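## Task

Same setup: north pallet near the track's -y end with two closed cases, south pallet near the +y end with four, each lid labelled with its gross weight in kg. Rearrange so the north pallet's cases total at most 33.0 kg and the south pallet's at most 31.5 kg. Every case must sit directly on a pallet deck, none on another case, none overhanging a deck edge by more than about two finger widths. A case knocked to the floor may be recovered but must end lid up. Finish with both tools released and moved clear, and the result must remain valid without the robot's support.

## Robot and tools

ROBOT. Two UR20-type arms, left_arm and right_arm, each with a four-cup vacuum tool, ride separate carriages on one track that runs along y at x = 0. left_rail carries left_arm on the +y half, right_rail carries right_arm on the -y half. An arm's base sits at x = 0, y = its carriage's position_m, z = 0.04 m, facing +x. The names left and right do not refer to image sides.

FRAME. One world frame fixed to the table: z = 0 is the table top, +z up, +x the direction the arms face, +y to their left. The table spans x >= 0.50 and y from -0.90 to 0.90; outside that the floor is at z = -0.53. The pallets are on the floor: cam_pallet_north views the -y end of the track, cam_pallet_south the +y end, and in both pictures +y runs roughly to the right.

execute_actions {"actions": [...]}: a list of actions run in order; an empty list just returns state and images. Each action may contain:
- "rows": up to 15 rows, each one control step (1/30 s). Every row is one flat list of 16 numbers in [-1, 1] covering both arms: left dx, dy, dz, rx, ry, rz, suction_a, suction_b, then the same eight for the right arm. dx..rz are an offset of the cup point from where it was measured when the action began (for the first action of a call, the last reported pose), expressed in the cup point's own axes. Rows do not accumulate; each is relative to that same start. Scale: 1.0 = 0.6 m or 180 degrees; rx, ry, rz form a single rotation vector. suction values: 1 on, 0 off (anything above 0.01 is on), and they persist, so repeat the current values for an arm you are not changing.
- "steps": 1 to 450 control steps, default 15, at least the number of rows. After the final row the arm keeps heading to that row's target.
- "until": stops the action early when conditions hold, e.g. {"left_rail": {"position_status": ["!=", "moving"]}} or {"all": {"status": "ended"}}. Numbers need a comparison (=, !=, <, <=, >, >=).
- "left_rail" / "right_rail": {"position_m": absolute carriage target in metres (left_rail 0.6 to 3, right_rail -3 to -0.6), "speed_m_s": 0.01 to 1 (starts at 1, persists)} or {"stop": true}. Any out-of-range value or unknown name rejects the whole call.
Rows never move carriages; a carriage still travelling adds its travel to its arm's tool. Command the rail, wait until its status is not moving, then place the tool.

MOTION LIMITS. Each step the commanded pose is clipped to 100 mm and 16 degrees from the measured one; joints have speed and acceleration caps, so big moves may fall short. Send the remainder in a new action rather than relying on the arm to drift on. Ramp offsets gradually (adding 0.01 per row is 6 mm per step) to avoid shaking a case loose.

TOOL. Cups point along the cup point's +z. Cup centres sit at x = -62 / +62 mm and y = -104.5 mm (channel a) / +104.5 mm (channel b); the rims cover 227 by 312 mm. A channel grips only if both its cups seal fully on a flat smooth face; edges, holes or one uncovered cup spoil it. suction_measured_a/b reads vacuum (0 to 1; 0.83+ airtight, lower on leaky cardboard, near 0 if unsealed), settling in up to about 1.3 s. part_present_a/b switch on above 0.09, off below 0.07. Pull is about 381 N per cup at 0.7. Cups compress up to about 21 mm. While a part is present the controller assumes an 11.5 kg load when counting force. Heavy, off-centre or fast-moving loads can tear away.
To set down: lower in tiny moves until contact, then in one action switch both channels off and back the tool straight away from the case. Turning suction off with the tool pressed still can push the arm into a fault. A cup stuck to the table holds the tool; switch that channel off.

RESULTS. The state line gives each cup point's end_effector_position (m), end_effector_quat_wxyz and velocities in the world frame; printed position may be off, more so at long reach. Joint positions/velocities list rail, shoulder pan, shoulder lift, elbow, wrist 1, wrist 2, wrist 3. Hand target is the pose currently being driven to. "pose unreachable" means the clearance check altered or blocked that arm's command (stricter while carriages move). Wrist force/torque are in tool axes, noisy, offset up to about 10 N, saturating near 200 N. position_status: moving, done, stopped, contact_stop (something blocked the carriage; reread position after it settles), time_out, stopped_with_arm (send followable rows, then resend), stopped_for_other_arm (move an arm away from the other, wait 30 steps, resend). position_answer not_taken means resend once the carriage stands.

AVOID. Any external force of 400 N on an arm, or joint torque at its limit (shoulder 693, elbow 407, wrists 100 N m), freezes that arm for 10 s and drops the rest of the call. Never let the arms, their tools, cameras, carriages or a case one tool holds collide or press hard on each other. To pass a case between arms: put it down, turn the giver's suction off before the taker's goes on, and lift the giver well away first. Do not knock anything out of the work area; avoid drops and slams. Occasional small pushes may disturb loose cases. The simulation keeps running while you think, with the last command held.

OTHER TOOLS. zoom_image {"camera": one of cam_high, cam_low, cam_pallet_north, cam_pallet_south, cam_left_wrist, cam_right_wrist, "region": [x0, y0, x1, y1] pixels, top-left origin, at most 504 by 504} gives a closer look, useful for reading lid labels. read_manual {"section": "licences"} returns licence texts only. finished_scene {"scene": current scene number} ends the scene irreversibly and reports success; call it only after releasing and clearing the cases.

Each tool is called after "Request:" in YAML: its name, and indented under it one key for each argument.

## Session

Request:
execute_actions:
  actions: []

Scene clock: 0.00 s.
left_arm: end_effector_position=(+0.8500, +1.5944, +0.4405) suction_measured_a=0.00 part_present_a=0 suction_measured_b=0.00 part_present_b=0 end_effector_quat_wxyz=(+0.001, -0.000, +1.000, -0.001) end_effector_velocity=(-0.000, +0.000, +0.000) end_effector_angular_velocity=(+0.000, -0.000, +0.000) | right_arm: end_effector_position=(+0.8508, -1.5907, +0.4402) suction_measured_a=0.00 part_present_a=0 suction_measured_b=0.00 part_present_b=0 end_effector_quat_wxyz=(+0.000, -0.000, +1.000, +0.000) end_effector_velocity=(+0.000, -0.000, -0.000) end_effector_angular_velocity=(+0.000, +0.000, +0.000)
Joint positions: left_arm=[ 1.594 -0.238 -1.499  2.092 -2.166 -1.572  1.332] | right_arm=[-1.591 -0.238 -1.497  2.091 -2.164 -1.57   1.332]
Joint velocities: left_arm=[ 0.  0. -0. -0.  0.  0.  0.] | right_arm=[ 0. -0.  0.  0. -0.  0. -0.]
Wrist force (N, on the end effector, along its own x y z axes, offset not removed): no reading
Wrist torque (N m, same axes, about the end effector's origin, offset not removed): no reading
Hand target (left_arm): +0.850, +1.594, +0.441; +0.001, -0.000, +1.000, -0.001
Hand target (right_arm): +0.851, -1.591, +0.440; +0.000, -0.000, +1.000, +0.000
left_rail: position_m=1.594 position_m_goal=1.594 speed_m_s=1.00 position_status=done position_answer=taken refusals=0
right_rail: position_m=-1.591 position_m_goal=-1.591 speed_m_s=1.00 position_status=done position_answer=taken refusals=0
camera_calibration (this result's frames):
cam_left_wrist: T_world_to_cam=[[-0.0400633, -0.999046, -0.0174038, 1.6416], [-0.836669, 0.0240196, 0.547182, 0.449506], [-0.546242, 0.0364832, -0.836832, 0.86595], [0, 0, 0, 1]] pos_world=[0.914874, 1.59764, 0.507263]
cam_right_wrist: T_world_to_cam=[[-0.0384663, -0.998888, 0.0272755, -1.5713], [-0.842992, 0.0470951, 0.535861, 0.581029], [-0.536549, -0.00238046, -0.843866, 0.911348], [0, 0, 0, 1]] pos_world=[0.918343, -1.59475, 0.500563]

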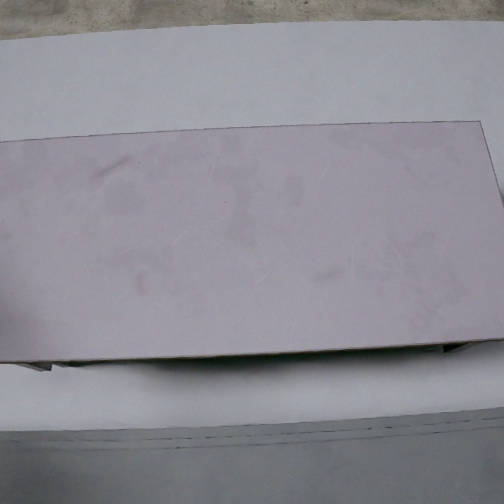

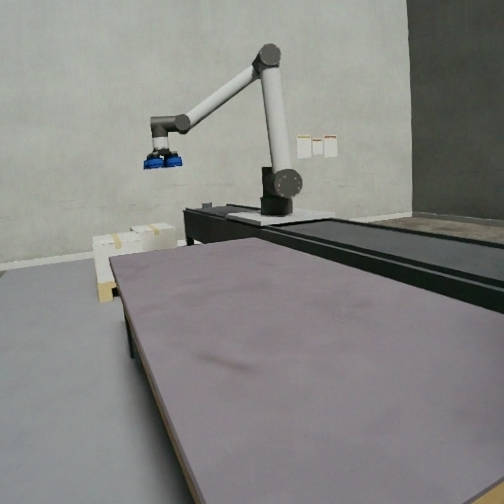

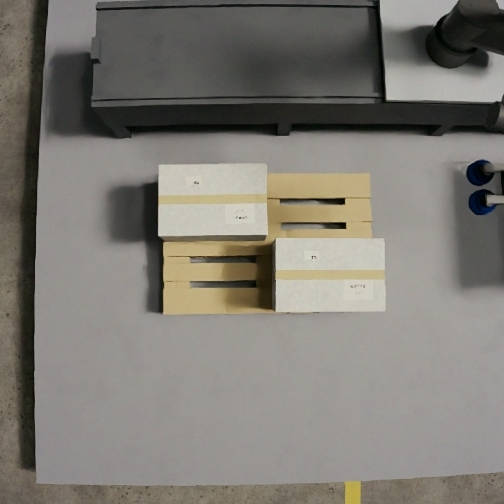

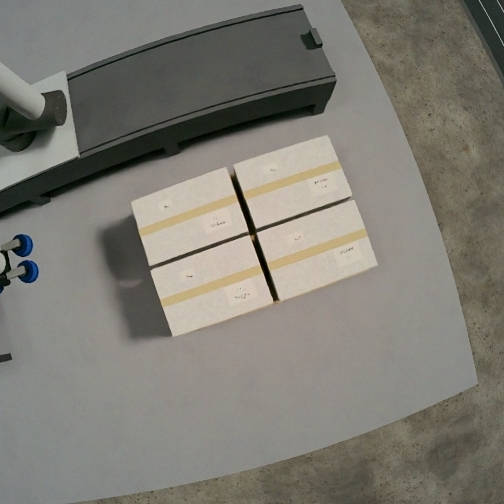

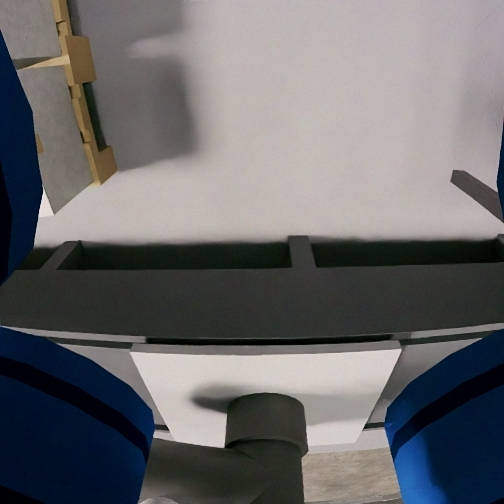

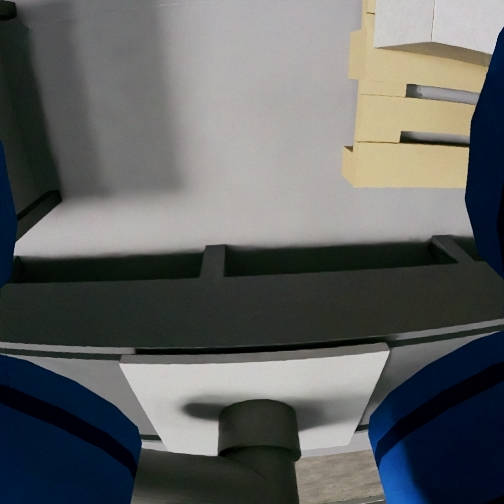

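Request:
execute_actions:
  actions:
    - {"left_rail":{"position_m":2.88},"right_rail":{"position_m":-2.43},"rows":[[-0.75,0,0.15,0,0,0,0,0,-0.75,0,0.15,0,0,0,0,0]],"steps":90}
    - {"steps":10}

Scene clock: 12.30 s.
left_arm: end_effector_position=(+1.3001, +2.8811, +0.3508) suction_measured_a=0.00 part_present_a=0 suction_measured_b=0.00 part_present_b=0 end_effector_quat_wxyz=(+0.001, -0.000, +1.000, -0.001) end_effector_velocity=(-0.000, -0.000, +0.000) end_effector_angular_velocity=(+0.000, -0.000, -0.000) | right_arm: end_effector_position=(+1.3006, -2.4295, +0.3500) suction_measured_a=0.00 part_present_a=0 suction_measured_b=0.00 part_present_b=0 end_effector_quat_wxyz=(-0.000, -0.000, +1.000, +0.000) end_effector_velocity=(+0.000, -0.000, -0.000) end_effector_angular_velocity=(+0.000, +0.000, -0.000)
Joint positions: left_arm=[ 2.88  -0.154 -0.973  1.473 -2.073 -1.572  1.416] | right_arm=[-2.43  -0.155 -0.971  1.472 -2.071 -1.57   1.415]
Joint velocities: left_arm=[ 0. -0. -0.  0.  0.  0.  0.] | right_arm=[ 0. -0.  0. -0. -0.  0.  0.]
Wrist force (N, on the end effector, along its own x y z axes, offset not removed): left_arm=[-6.4 0.7 -4.4] | right_arm=[-1.3 2.1 1.7]
Wrist torque (N m, same axes, about the end effector's origin, offset not removed): left_arm=[0.48 1.67 -0.36] | right_arm=[0.68 0.73 0.32]
Hand target (left_arm): +1.300, +2.881, +0.351; +0.001, -0.000, +1.000, -0.001
Hand target (right_arm): +1.301, -2.429, +0.350; -0.000, -0.000, +1.000, +0.000
Off the commanded pose (left_arm): 0.000 m, 0 deg.
Off the commanded pose (right_arm): 0.000 m, 0 deg.
left_rail: position_m=2.880 position_m_goal=2.880 speed_m_s=1.00 position_status=done position_answer=taken refusals=0
right_rail: position_m=-2.430 position_m_goal=-2.430 speed_m_s=1.00 position_status=done position_answer=taken refusals=0
camera_calibration (this result's frames):
cam_left_wrist: T_world_to_cam=[[-0.0400614, -0.999044, -0.0175064, 2.94357], [-0.836723, 0.0239654, 0.547102, 0.844526], [-0.546159, 0.0365657, -0.836883, 0.989481], [0, 0, 0, 1]] pos_world=[1.36497, 2.88434, 0.417569]
cam_right_wrist: T_world_to_cam=[[-0.0384624, -0.998888, 0.0272775, -2.38944], [-0.842953, 0.047093, 0.535921, 1.04806], [-0.53661, -0.00238088, -0.843827, 1.07461], [0, 0, 0, 1]] pos_world=[1.36821, -2.43358, 0.410282]

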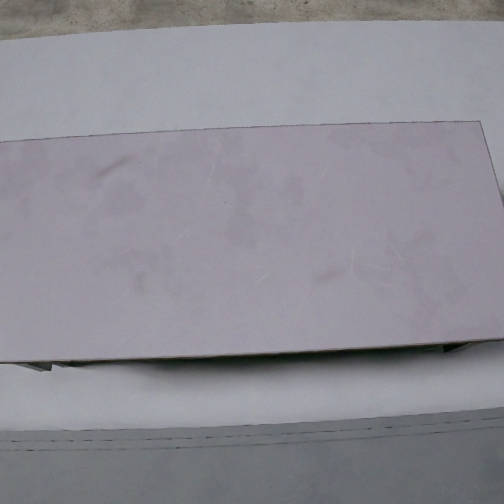

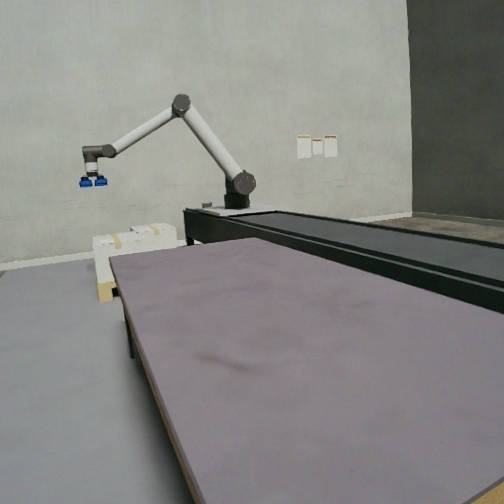

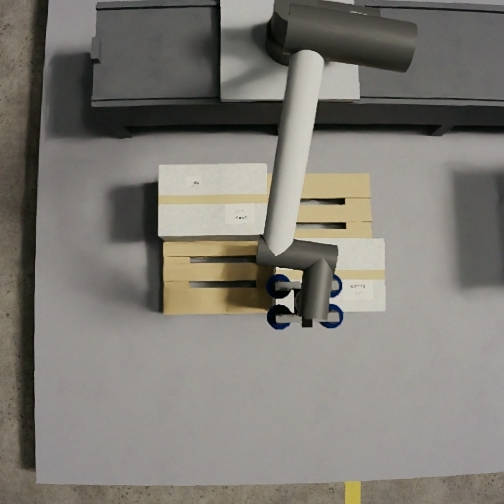

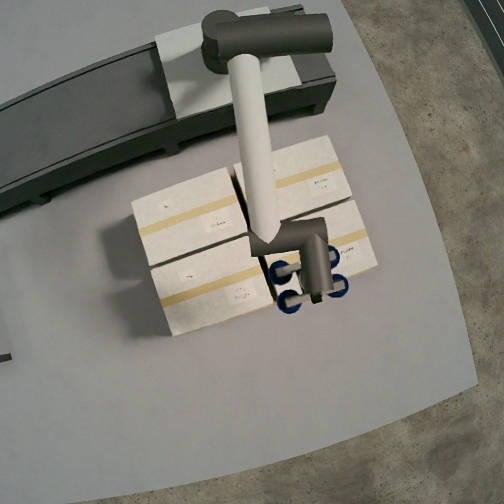

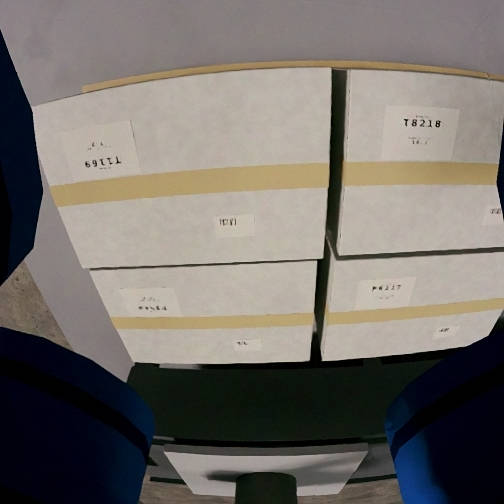

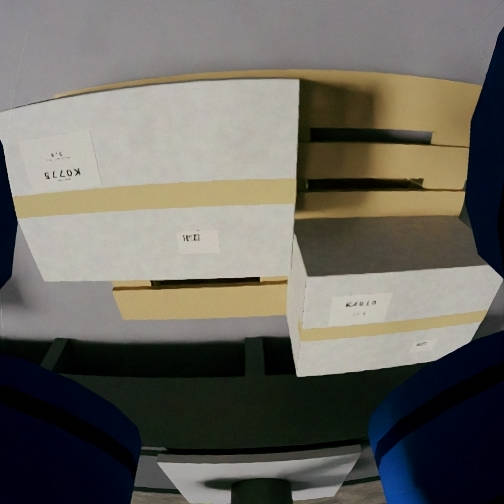

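Request:
zoom_image:
  camera: "cam_left_wrist"
  region: [50, 100, 470, 320]

Request:
zoom_image:
  camera: "cam_right_wrist"
  region: [10, 120, 400, 330]

Region (50, 100, 470, 320) of cam_left_wrist's 504x504 image, scaled by 1.200, with more detail than that image has; it fills the top 264 rows of this view, and the rest is white.

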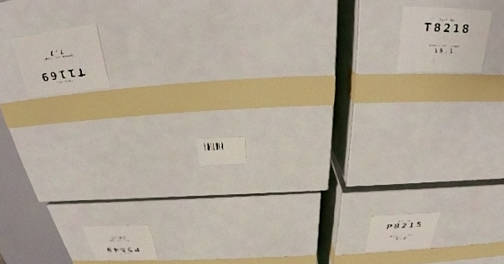

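Region (10, 120, 400, 330) of cam_right_wrist's 504x504 image, scaled by 1.292, with more detail than that image has; it fills the top 271 rows of this view, and the rest is white.

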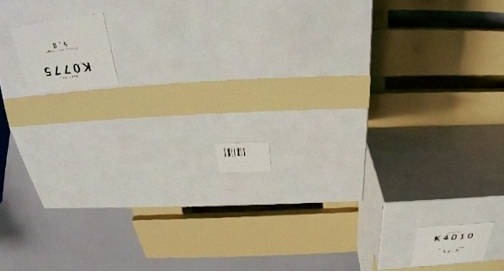

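Request:
zoom_image:
  camera: "cam_left_wrist"
  region: [60, 120, 150, 180]

Request:
zoom_image:
  camera: "cam_left_wrist"
  region: [380, 105, 460, 160]

Request:
zoom_image:
  camera: "cam_left_wrist"
  region: [120, 285, 180, 320]

Request:
zoom_image:
  camera: "cam_left_wrist"
  region: [355, 278, 415, 308]

Request:
zoom_image:
  camera: "cam_right_wrist"
  region: [15, 130, 100, 190]

Request:
zoom_image:
  camera: "cam_right_wrist"
  region: [330, 290, 395, 325]

Region (60, 120, 150, 180) of cam_left_wrist's 504x504 image, scaled by 5.600, with more detail than that image has.

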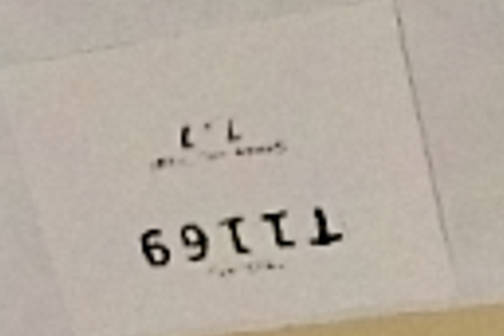

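Region (380, 105, 460, 160) of cam_left_wrist's 504x504 image, scaled by 6.300, with more detail than that image has; it fills the top 346 rows of this view, and the rest is white.

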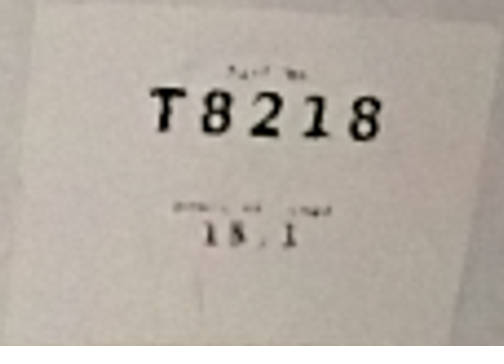

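Region (120, 285, 180, 320) of cam_left_wrist's 504x504 image, scaled by 8.400, with more detail than that image has; it fills the top 294 rows of this view, and the rest is white.

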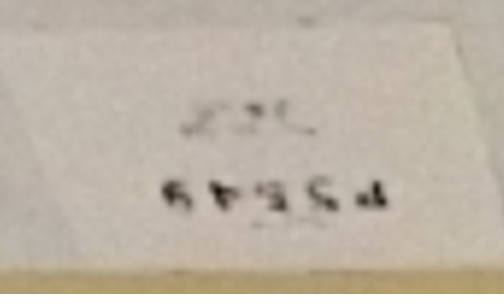

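Region (355, 278, 415, 308) of cam_left_wrist's 504x504 image, scaled by 8.400, with more detail than that image has.

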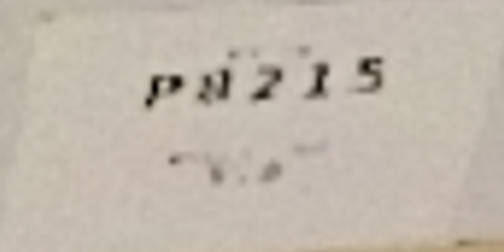

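Region (15, 130, 100, 190) of cam_right_wrist's 504x504 image, scaled by 5.929, with more detail than that image has; it fills the top 356 rows of this view, and the rest is white.

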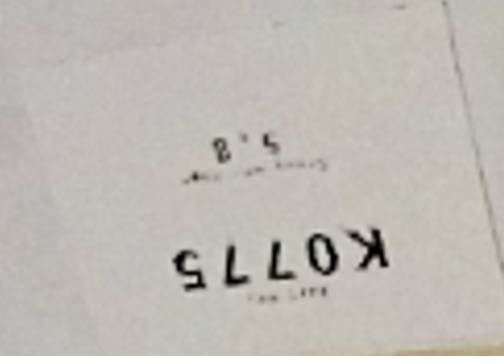

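Region (330, 290, 395, 325) of cam_right_wrist's 504x504 image, scaled by 7.754, with more detail than that image has; it fills the top 271 rows of this view, and the rest is white.

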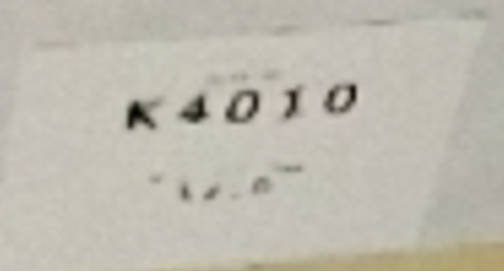

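Request:
execute_actions:
  actions:
    - {"right_rail":{"position_m":-2.74},"rows":[[0.58,0,0.25,0,0,0,0,0,0.58,0,0.25,0,0,0,0,0]],"steps":60}
    - {"steps":10}

Scene clock: 29.30 s.
left_arm: end_effector_position=(+0.9521, +2.8807, +0.2007) suction_measured_a=0.00 part_present_a=0 suction_measured_b=0.00 part_present_b=0 end_effector_quat_wxyz=(+0.001, -0.000, +1.000, -0.001) end_effector_velocity=(-0.000, +0.000, +0.000) end_effector_angular_velocity=(+0.000, -0.000, -0.000) | right_arm: end_effector_position=(+0.9528, -2.7397, +0.2000) suction_measured_a=0.00 part_present_a=0 suction_measured_b=0.00 part_present_b=0 end_effector_quat_wxyz=(+0.000, -0.000, +1.000, +0.000) end_effector_velocity=(-0.000, -0.000, +0.000) end_effector_angular_velocity=(+0.000, -0.000, -0.000)
Joint positions: left_arm=[ 2.88  -0.212 -1.174  2.1   -2.499 -1.572  1.358] | right_arm=[-2.74  -0.212 -1.173  2.099 -2.497 -1.57   1.358]
Joint velocities: left_arm=[ 0. -0. -0.  0. -0.  0.  0.] | right_arm=[ 0. -0. -0.  0. -0.  0. -0.]
Wrist force (N, on the end effector, along its own x y z axes, offset not removed): left_arm=[-1.7 -5.8 -2.9] | right_arm=[1.8 -0.2 2.1]
Wrist torque (N m, same axes, about the end effector's origin, offset not removed): left_arm=[-0.31 0.65 -0.32] | right_arm=[0.42 0.06 0.27]
Hand target (left_arm): +0.952, +2.881, +0.201; +0.001, -0.000, +1.000, -0.001
Hand target (right_arm): +0.953, -2.740, +0.200; +0.000, -0.000, +1.000, +0.000
Off the commanded pose (left_arm): 0.001 m, 0 deg.
Off the commanded pose (right_arm): 0.000 m, 0 deg.
left_rail: position_m=2.880 position_m_goal=2.880 speed_m_s=1.00 position_status=done position_answer=taken refusals=0
right_rail: position_m=-2.740 position_m_goal=-2.740 speed_m_s=1.00 position_status=done position_answer=taken refusals=0
camera_calibration (this result's frames):
cam_left_wrist: T_world_to_cam=[[-0.0400626, -0.999046, -0.0174062, 2.92659], [-0.836683, 0.0240186, 0.54716, 0.635298], [-0.54622, 0.0364841, -0.836847, 0.674048], [0, 0, 0, 1]] pos_world=[1.01697, 2.88394, 0.267406]
cam_right_wrist: T_world_to_cam=[[-0.0384634, -0.998888, 0.0272751, -2.70856], [-0.842979, 0.0470925, 0.535881, 0.849889], [-0.536569, -0.00238056, -0.843853, 0.760621], [0, 0, 0, 1]] pos_world=[1.02038, -2.74376, 0.260289]

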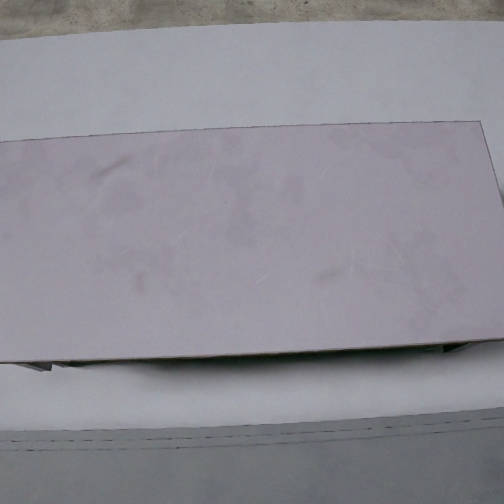

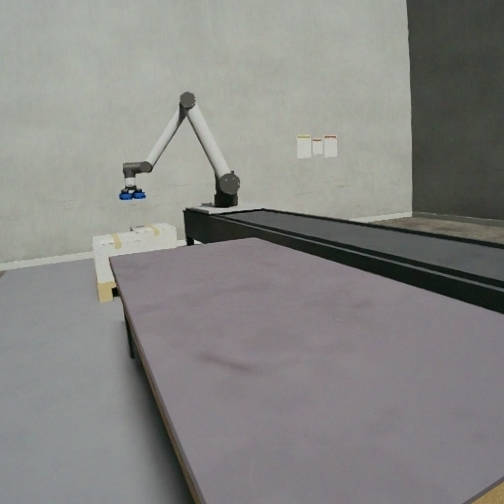

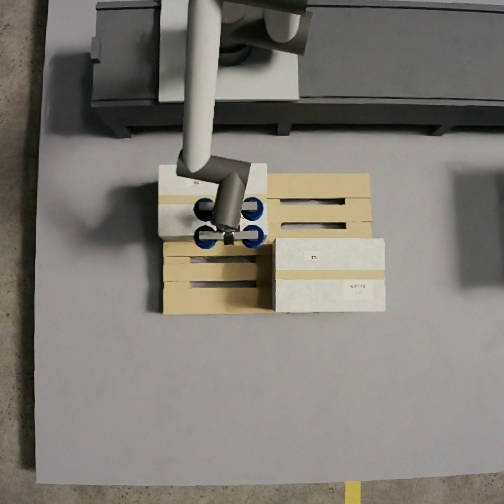

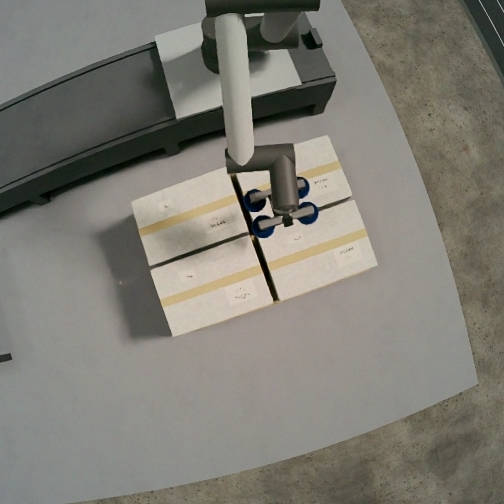

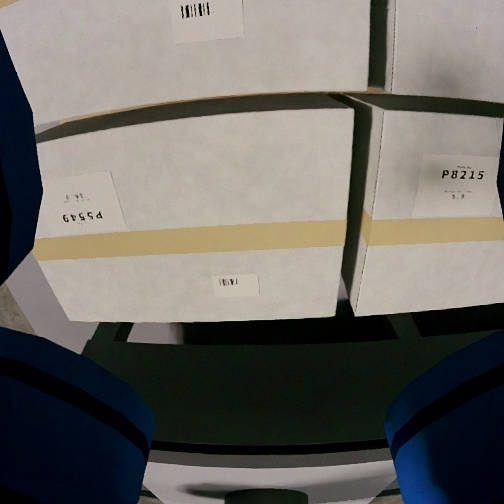

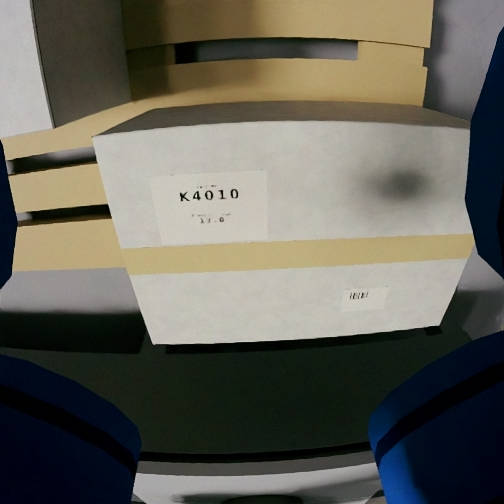

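Request:
zoom_image:
  camera: "cam_left_wrist"
  region: [40, 170, 125, 235]

Request:
zoom_image:
  camera: "cam_left_wrist"
  region: [415, 155, 500, 215]

Request:
zoom_image:
  camera: "cam_right_wrist"
  region: [150, 170, 270, 245]

Region (40, 170, 125, 235) of cam_left_wrist's 504x504 image, scaled by 5.929, with more detail than that image has; it fills the top 385 rows of this view, and the rest is white.

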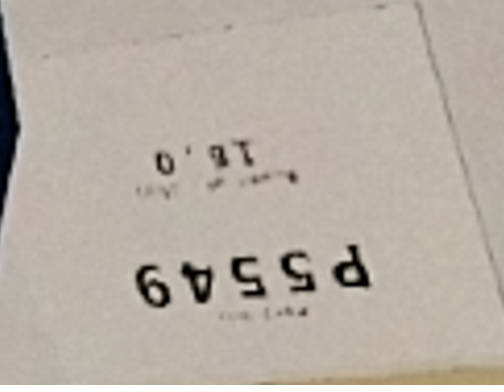

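Region (415, 155, 500, 215) of cam_left_wrist's 504x504 image, scaled by 5.929, with more detail than that image has; it fills the top 356 rows of this view, and the rest is white.

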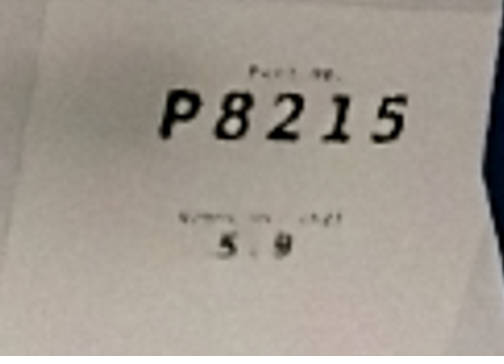

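Region (150, 170, 270, 245) of cam_right_wrist's 504x504 image, scaled by 4.200, with more detail than that image has; it fills the top 315 rows of this view, and the rest is white.

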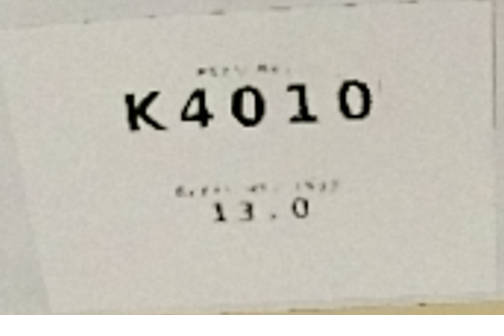

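Request:
execute_actions:
  actions:
    - {"left_rail":{"position_m":2.455},"right_rail":{"position_m":-1.2},"rows":[[0.235,0,0.33,0,0,0,0,0,0.1,0,-0.37,0,0,0,0,0]],"steps":70}
    - {"steps":10}

Scene clock: 47.57 s.
left_arm: end_effector_position=(+0.8112, +2.4556, +0.0027) suction_measured_a=0.00 part_present_a=0 suction_measured_b=0.00 part_present_b=0 end_effector_quat_wxyz=(+0.001, -0.000, +1.000, -0.001) end_effector_velocity=(-0.000, -0.000, -0.000) end_effector_angular_velocity=(+0.000, +0.000, -0.000) | right_arm: end_effector_position=(+0.8928, -1.1995, +0.4222) suction_measured_a=0.00 part_present_a=0 suction_measured_b=0.00 part_present_b=0 end_effector_quat_wxyz=(+0.000, -0.000, +1.000, +0.000) end_effector_velocity=(+0.000, -0.000, -0.000) end_effector_angular_velocity=(+0.000, +0.000, +0.000)
Joint positions: left_arm=[ 2.455 -0.249 -1.     2.349 -2.922 -1.572  1.321] | right_arm=[-1.2   -0.227 -1.437  2.051 -2.185 -1.57   1.343]
Joint velocities: left_arm=[ 0. -0.  0. -0.  0. -0. -0.] | right_arm=[ 0. -0.  0. -0. -0. -0. -0.]
Wrist force (N, on the end effector, along its own x y z axes, offset not removed): left_arm=[-2.5 -5.3 -5.9] | right_arm=[-2.0 1.8 -0.2]
Wrist torque (N m, same axes, about the end effector's origin, offset not removed): left_arm=[-0.29 0.72 -0.19] | right_arm=[0.74 0.64 0.39]
Hand target (left_arm): +0.811, +2.456, +0.003; +0.001, -0.000, +1.000, -0.001
Hand target (right_arm): +0.893, -1.200, +0.422; +0.000, -0.000, +1.000, +0.000
Off the commanded pose (left_arm): 0.000 m, 0 deg.
Off the commanded pose (right_arm): 0.000 m, 0 deg.
left_rail: position_m=2.455 position_m_goal=2.455 speed_m_s=1.00 position_status=done position_answer=taken refusals=0
right_rail: position_m=-1.200 position_m_goal=-1.200 speed_m_s=1.00 position_status=done position_answer=taken refusals=0
camera_calibration (this result's frames):
cam_left_wrist: T_world_to_cam=[[-0.0400636, -0.999047, -0.0173423, 2.49278], [-0.836656, 0.0240527, 0.5472, 0.635817], [-0.546261, 0.0364323, -0.836822, 0.447056], [0, 0, 0, 1]] pos_world=[0.87604, 2.45882, 0.0694177]
cam_right_wrist: T_world_to_cam=[[-0.0384683, -0.998887, 0.0272813, -1.1785], [-0.843005, 0.0470998, 0.535839, 0.607697], [-0.536528, -0.00238542, -0.843879, 0.919601], [0, 0, 0, 1]] pos_world=[0.960348, -1.20362, 0.482555]

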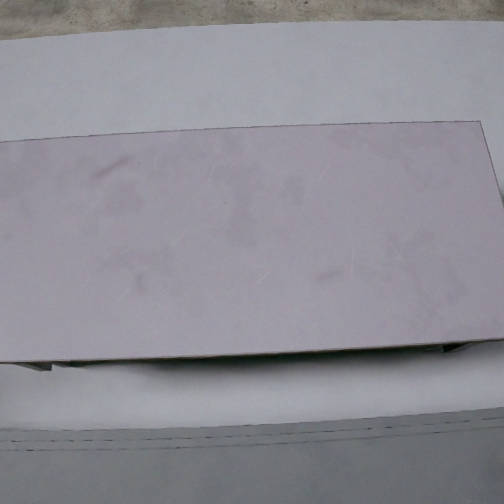

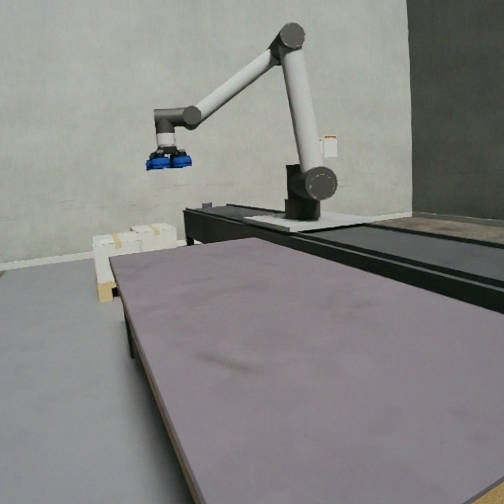

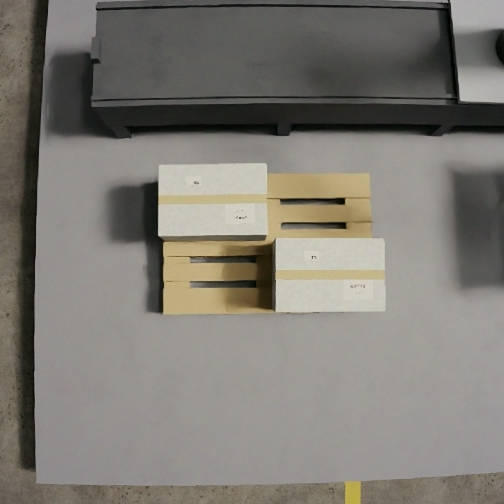

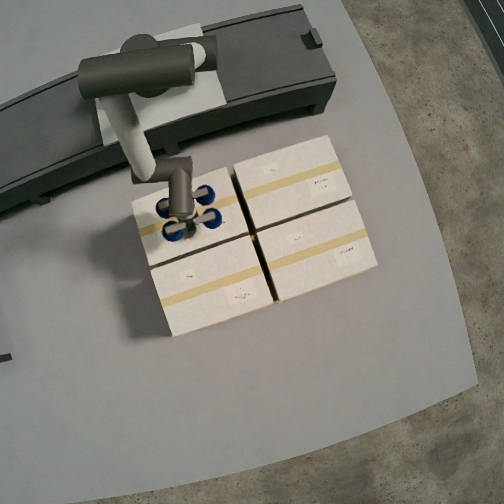

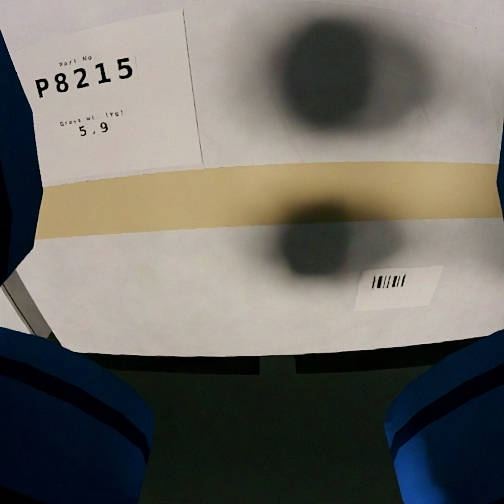

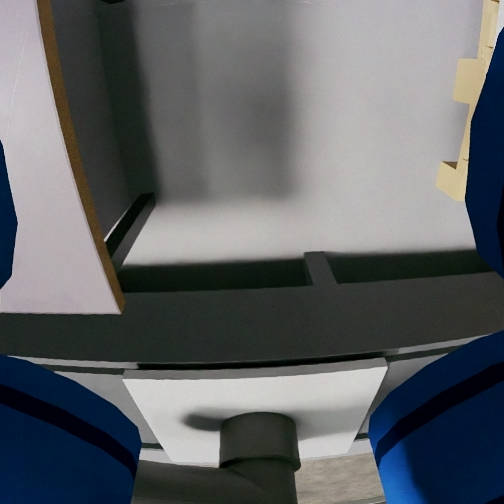

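Request:
execute_actions:
  actions:
    - {"rows":[[0,0,0.15,0,0,0,1,1,0,0,0,0,0,0,0,0]],"steps":50}

Scene clock: 51.57 s.
left_arm: end_effector_position=(+0.8112, +2.4556, -0.0873) suction_measured_a=0.00 part_present_a=0 suction_measured_b=0.00 part_present_b=0 end_effector_quat_wxyz=(+0.001, -0.000, +1.000, -0.001) end_effector_velocity=(-0.000, +0.000, -0.000) end_effector_angular_velocity=(+0.000, +0.000, +0.000) | right_arm: end_effector_position=(+0.8928, -1.1995, +0.4222) suction_measured_a=0.00 part_present_a=0 suction_measured_b=0.00 part_present_b=0 end_effector_quat_wxyz=(+0.000, -0.000, +1.000, +0.000) end_effector_velocity=(+0.000, -0.000, -0.000) end_effector_angular_velocity=(+0.000, +0.000, -0.000)
Joint positions: left_arm=[ 2.455 -0.249 -0.855  2.343 -3.06  -1.572  1.321] | right_arm=[-1.2   -0.227 -1.437  2.051 -2.185 -1.57   1.343]
Joint velocities: left_arm=[ 0.  0.  0. -0. -0. -0.  0.] | right_arm=[ 0. -0.  0.  0. -0.  0.  0.]
Wrist force (N, on the end effector, along its own x y z axes, offset not removed): left_arm=[-7.0 0.3 -9.6] | right_arm=[-1.4 0.9 -1.0]
Wrist torque (N m, same axes, about the end effector's origin, offset not removed): left_arm=[0.55 1.38 -0.39] | right_arm=[0.62 0.63 0.09]
Hand target (left_arm): +0.811, +2.456, -0.087; +0.001, -0.000, +1.000, -0.001
Hand target (right_arm): +0.893, -1.200, +0.422; +0.000, -0.000, +1.000, +0.000
Off the commanded pose (left_arm): 0.000 m, 0 deg.
Off the commanded pose (right_arm): 0.000 m, 0 deg.
left_rail: position_m=2.455 position_m_goal=2.455 speed_m_s=1.00 position_status=done position_answer=taken refusals=0
right_rail: position_m=-1.200 position_m_goal=-1.200 speed_m_s=1.00 position_status=done position_answer=taken refusals=0
camera_calibration (this result's frames):
cam_left_wrist: T_world_to_cam=[[-0.0400641, -0.999047, -0.0173412, 2.4912], [-0.836659, 0.0240539, 0.547196, 0.685085], [-0.546257, 0.0364316, -0.836825, 0.371809], [0, 0, 0, 1]] pos_world=[0.876094, 2.4588, -0.0205366]
cam_right_wrist: T_world_to_cam=[[-0.0384682, -0.998887, 0.0272809, -1.1785], [-0.843004, 0.0470995, 0.535841, 0.607696], [-0.536529, -0.0023851, -0.843878, 0.919601], [0, 0, 0, 1]] pos_world=[0.960349, -1.20362, 0.482553]

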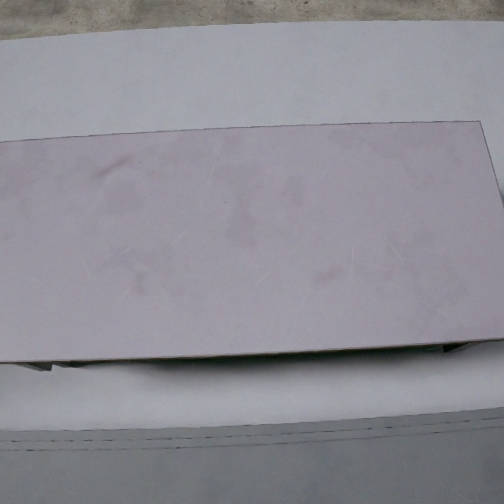

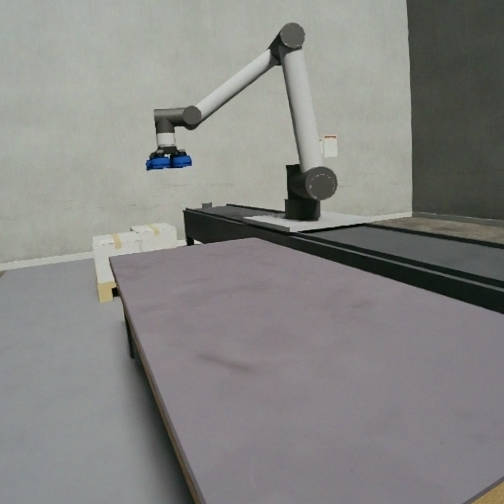

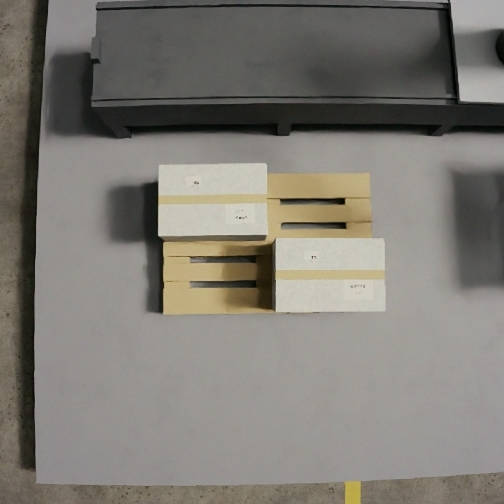

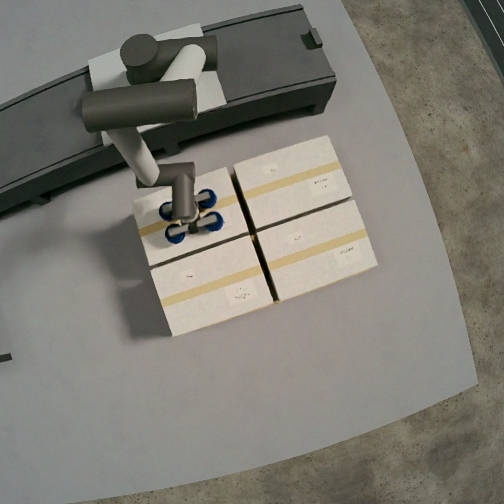

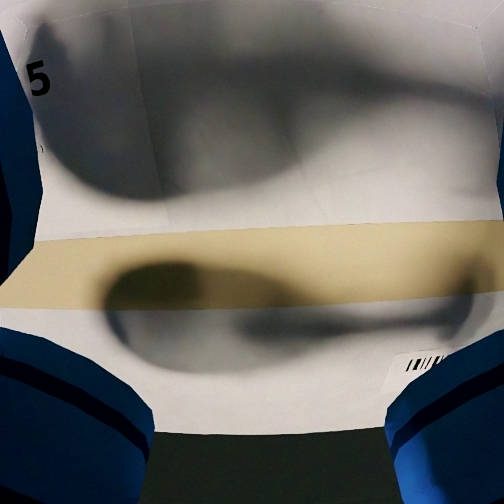

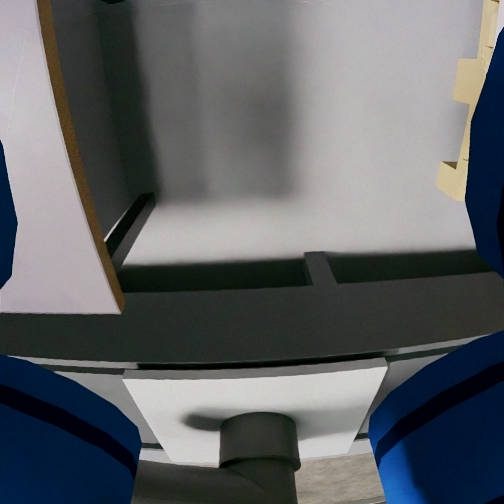

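Request:
execute_actions:
  actions:
    - {"rows":[[0,0,0.03,0,0,0,1,1,0,0,0,0,0,0,0,0]],"steps":50}

Scene clock: 55.57 s.
left_arm: end_effector_position=(+0.8112, +2.4556, -0.1053) suction_measured_a=0.00 part_present_a=0 suction_measured_b=0.00 part_present_b=0 end_effector_quat_wxyz=(+0.001, -0.000, +1.000, -0.001) end_effector_velocity=(-0.000, +0.000, -0.000) end_effector_angular_velocity=(+0.000, +0.000, -0.000) | right_arm: end_effector_position=(+0.8928, -1.1995, +0.4222) suction_measured_a=0.00 part_present_a=0 suction_measured_b=0.00 part_present_b=0 end_effector_quat_wxyz=(+0.000, -0.000, +1.000, +0.000) end_effector_velocity=(-0.000, +0.000, +0.000) end_effector_angular_velocity=(-0.000, -0.000, +0.000)
Joint positions: left_arm=[ 2.455 -0.249 -0.826  2.339 -3.086 -1.572  1.321] | right_arm=[-1.2   -0.227 -1.437  2.051 -2.185 -1.57   1.343]
Joint velocities: left_arm=[ 0. -0.  0. -0. -0.  0.  0.] | right_arm=[ 0.  0. -0.  0. -0.  0. -0.]
Wrist force (N, on the end effector, along its own x y z axes, offset not removed): left_arm=[-7.8 -7.5 -2.5] | right_arm=[1.4 0.5 -0.4]
Wrist torque (N m, same axes, about the end effector's origin, offset not removed): left_arm=[-0.54 1.51 -0.39] | right_arm=[0.44 0.22 0.15]
Hand target (left_arm): +0.811, +2.456, -0.105; +0.001, -0.000, +1.000, -0.001
Hand target (right_arm): +0.893, -1.200, +0.422; +0.000, -0.000, +1.000, +0.000
Off the commanded pose (left_arm): 0.000 m, 0 deg.
Off the commanded pose (right_arm): 0.000 m, 0 deg.
left_rail: position_m=2.455 position_m_goal=2.455 speed_m_s=1.00 position_status=done position_answer=taken refusals=0
right_rail: position_m=-1.200 position_m_goal=-1.200 speed_m_s=1.00 position_status=done position_answer=taken refusals=0
camera_calibration (this result's frames):
cam_left_wrist: T_world_to_cam=[[-0.0400532, -0.999047, -0.017341, 2.49089], [-0.83666, 0.0240449, 0.547195, 0.694963], [-0.546256, 0.0364254, -0.836826, 0.356774], [0, 0, 0, 1]] pos_world=[0.876106, 2.45881, -0.0385279]
cam_right_wrist: T_world_to_cam=[[-0.0384682, -0.998887, 0.0272807, -1.1785], [-0.843004, 0.0470994, 0.535841, 0.607696], [-0.536529, -0.00238493, -0.843878, 0.919601], [0, 0, 0, 1]] pos_world=[0.960349, -1.20362, 0.482554]

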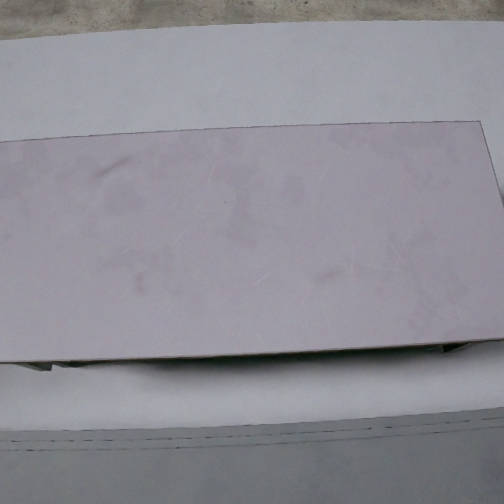

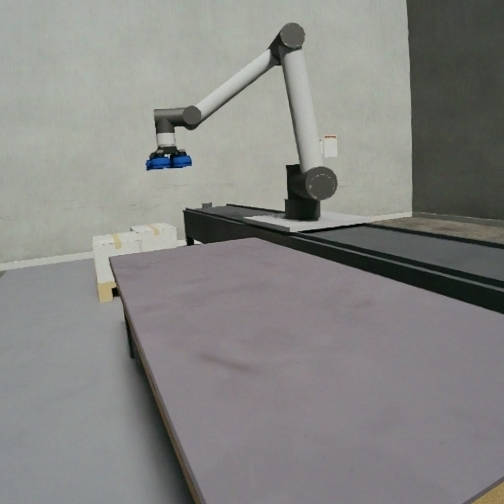

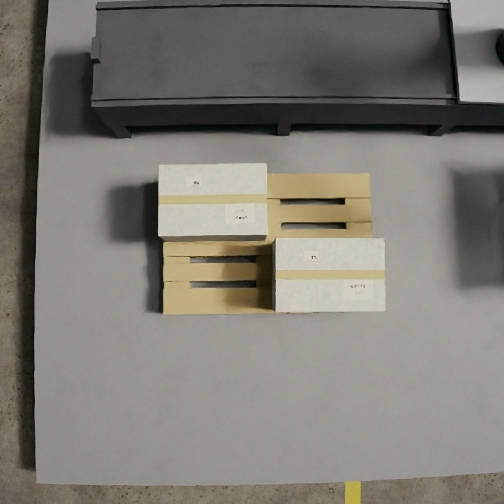

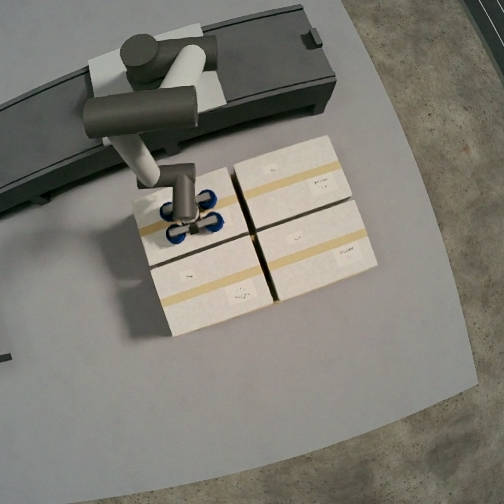

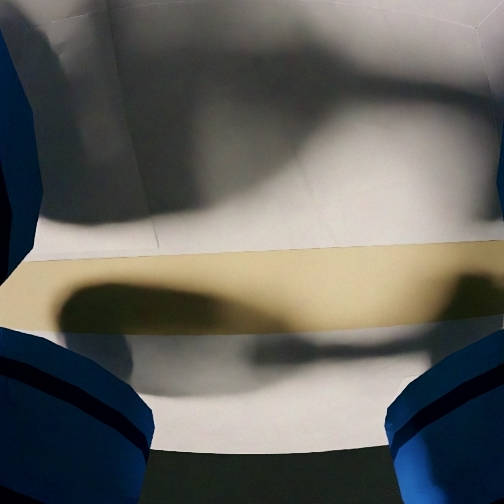

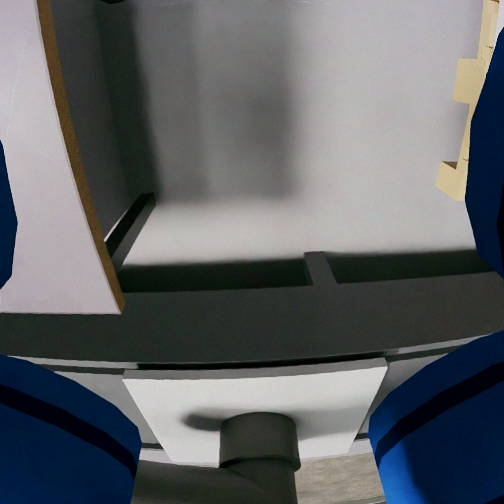

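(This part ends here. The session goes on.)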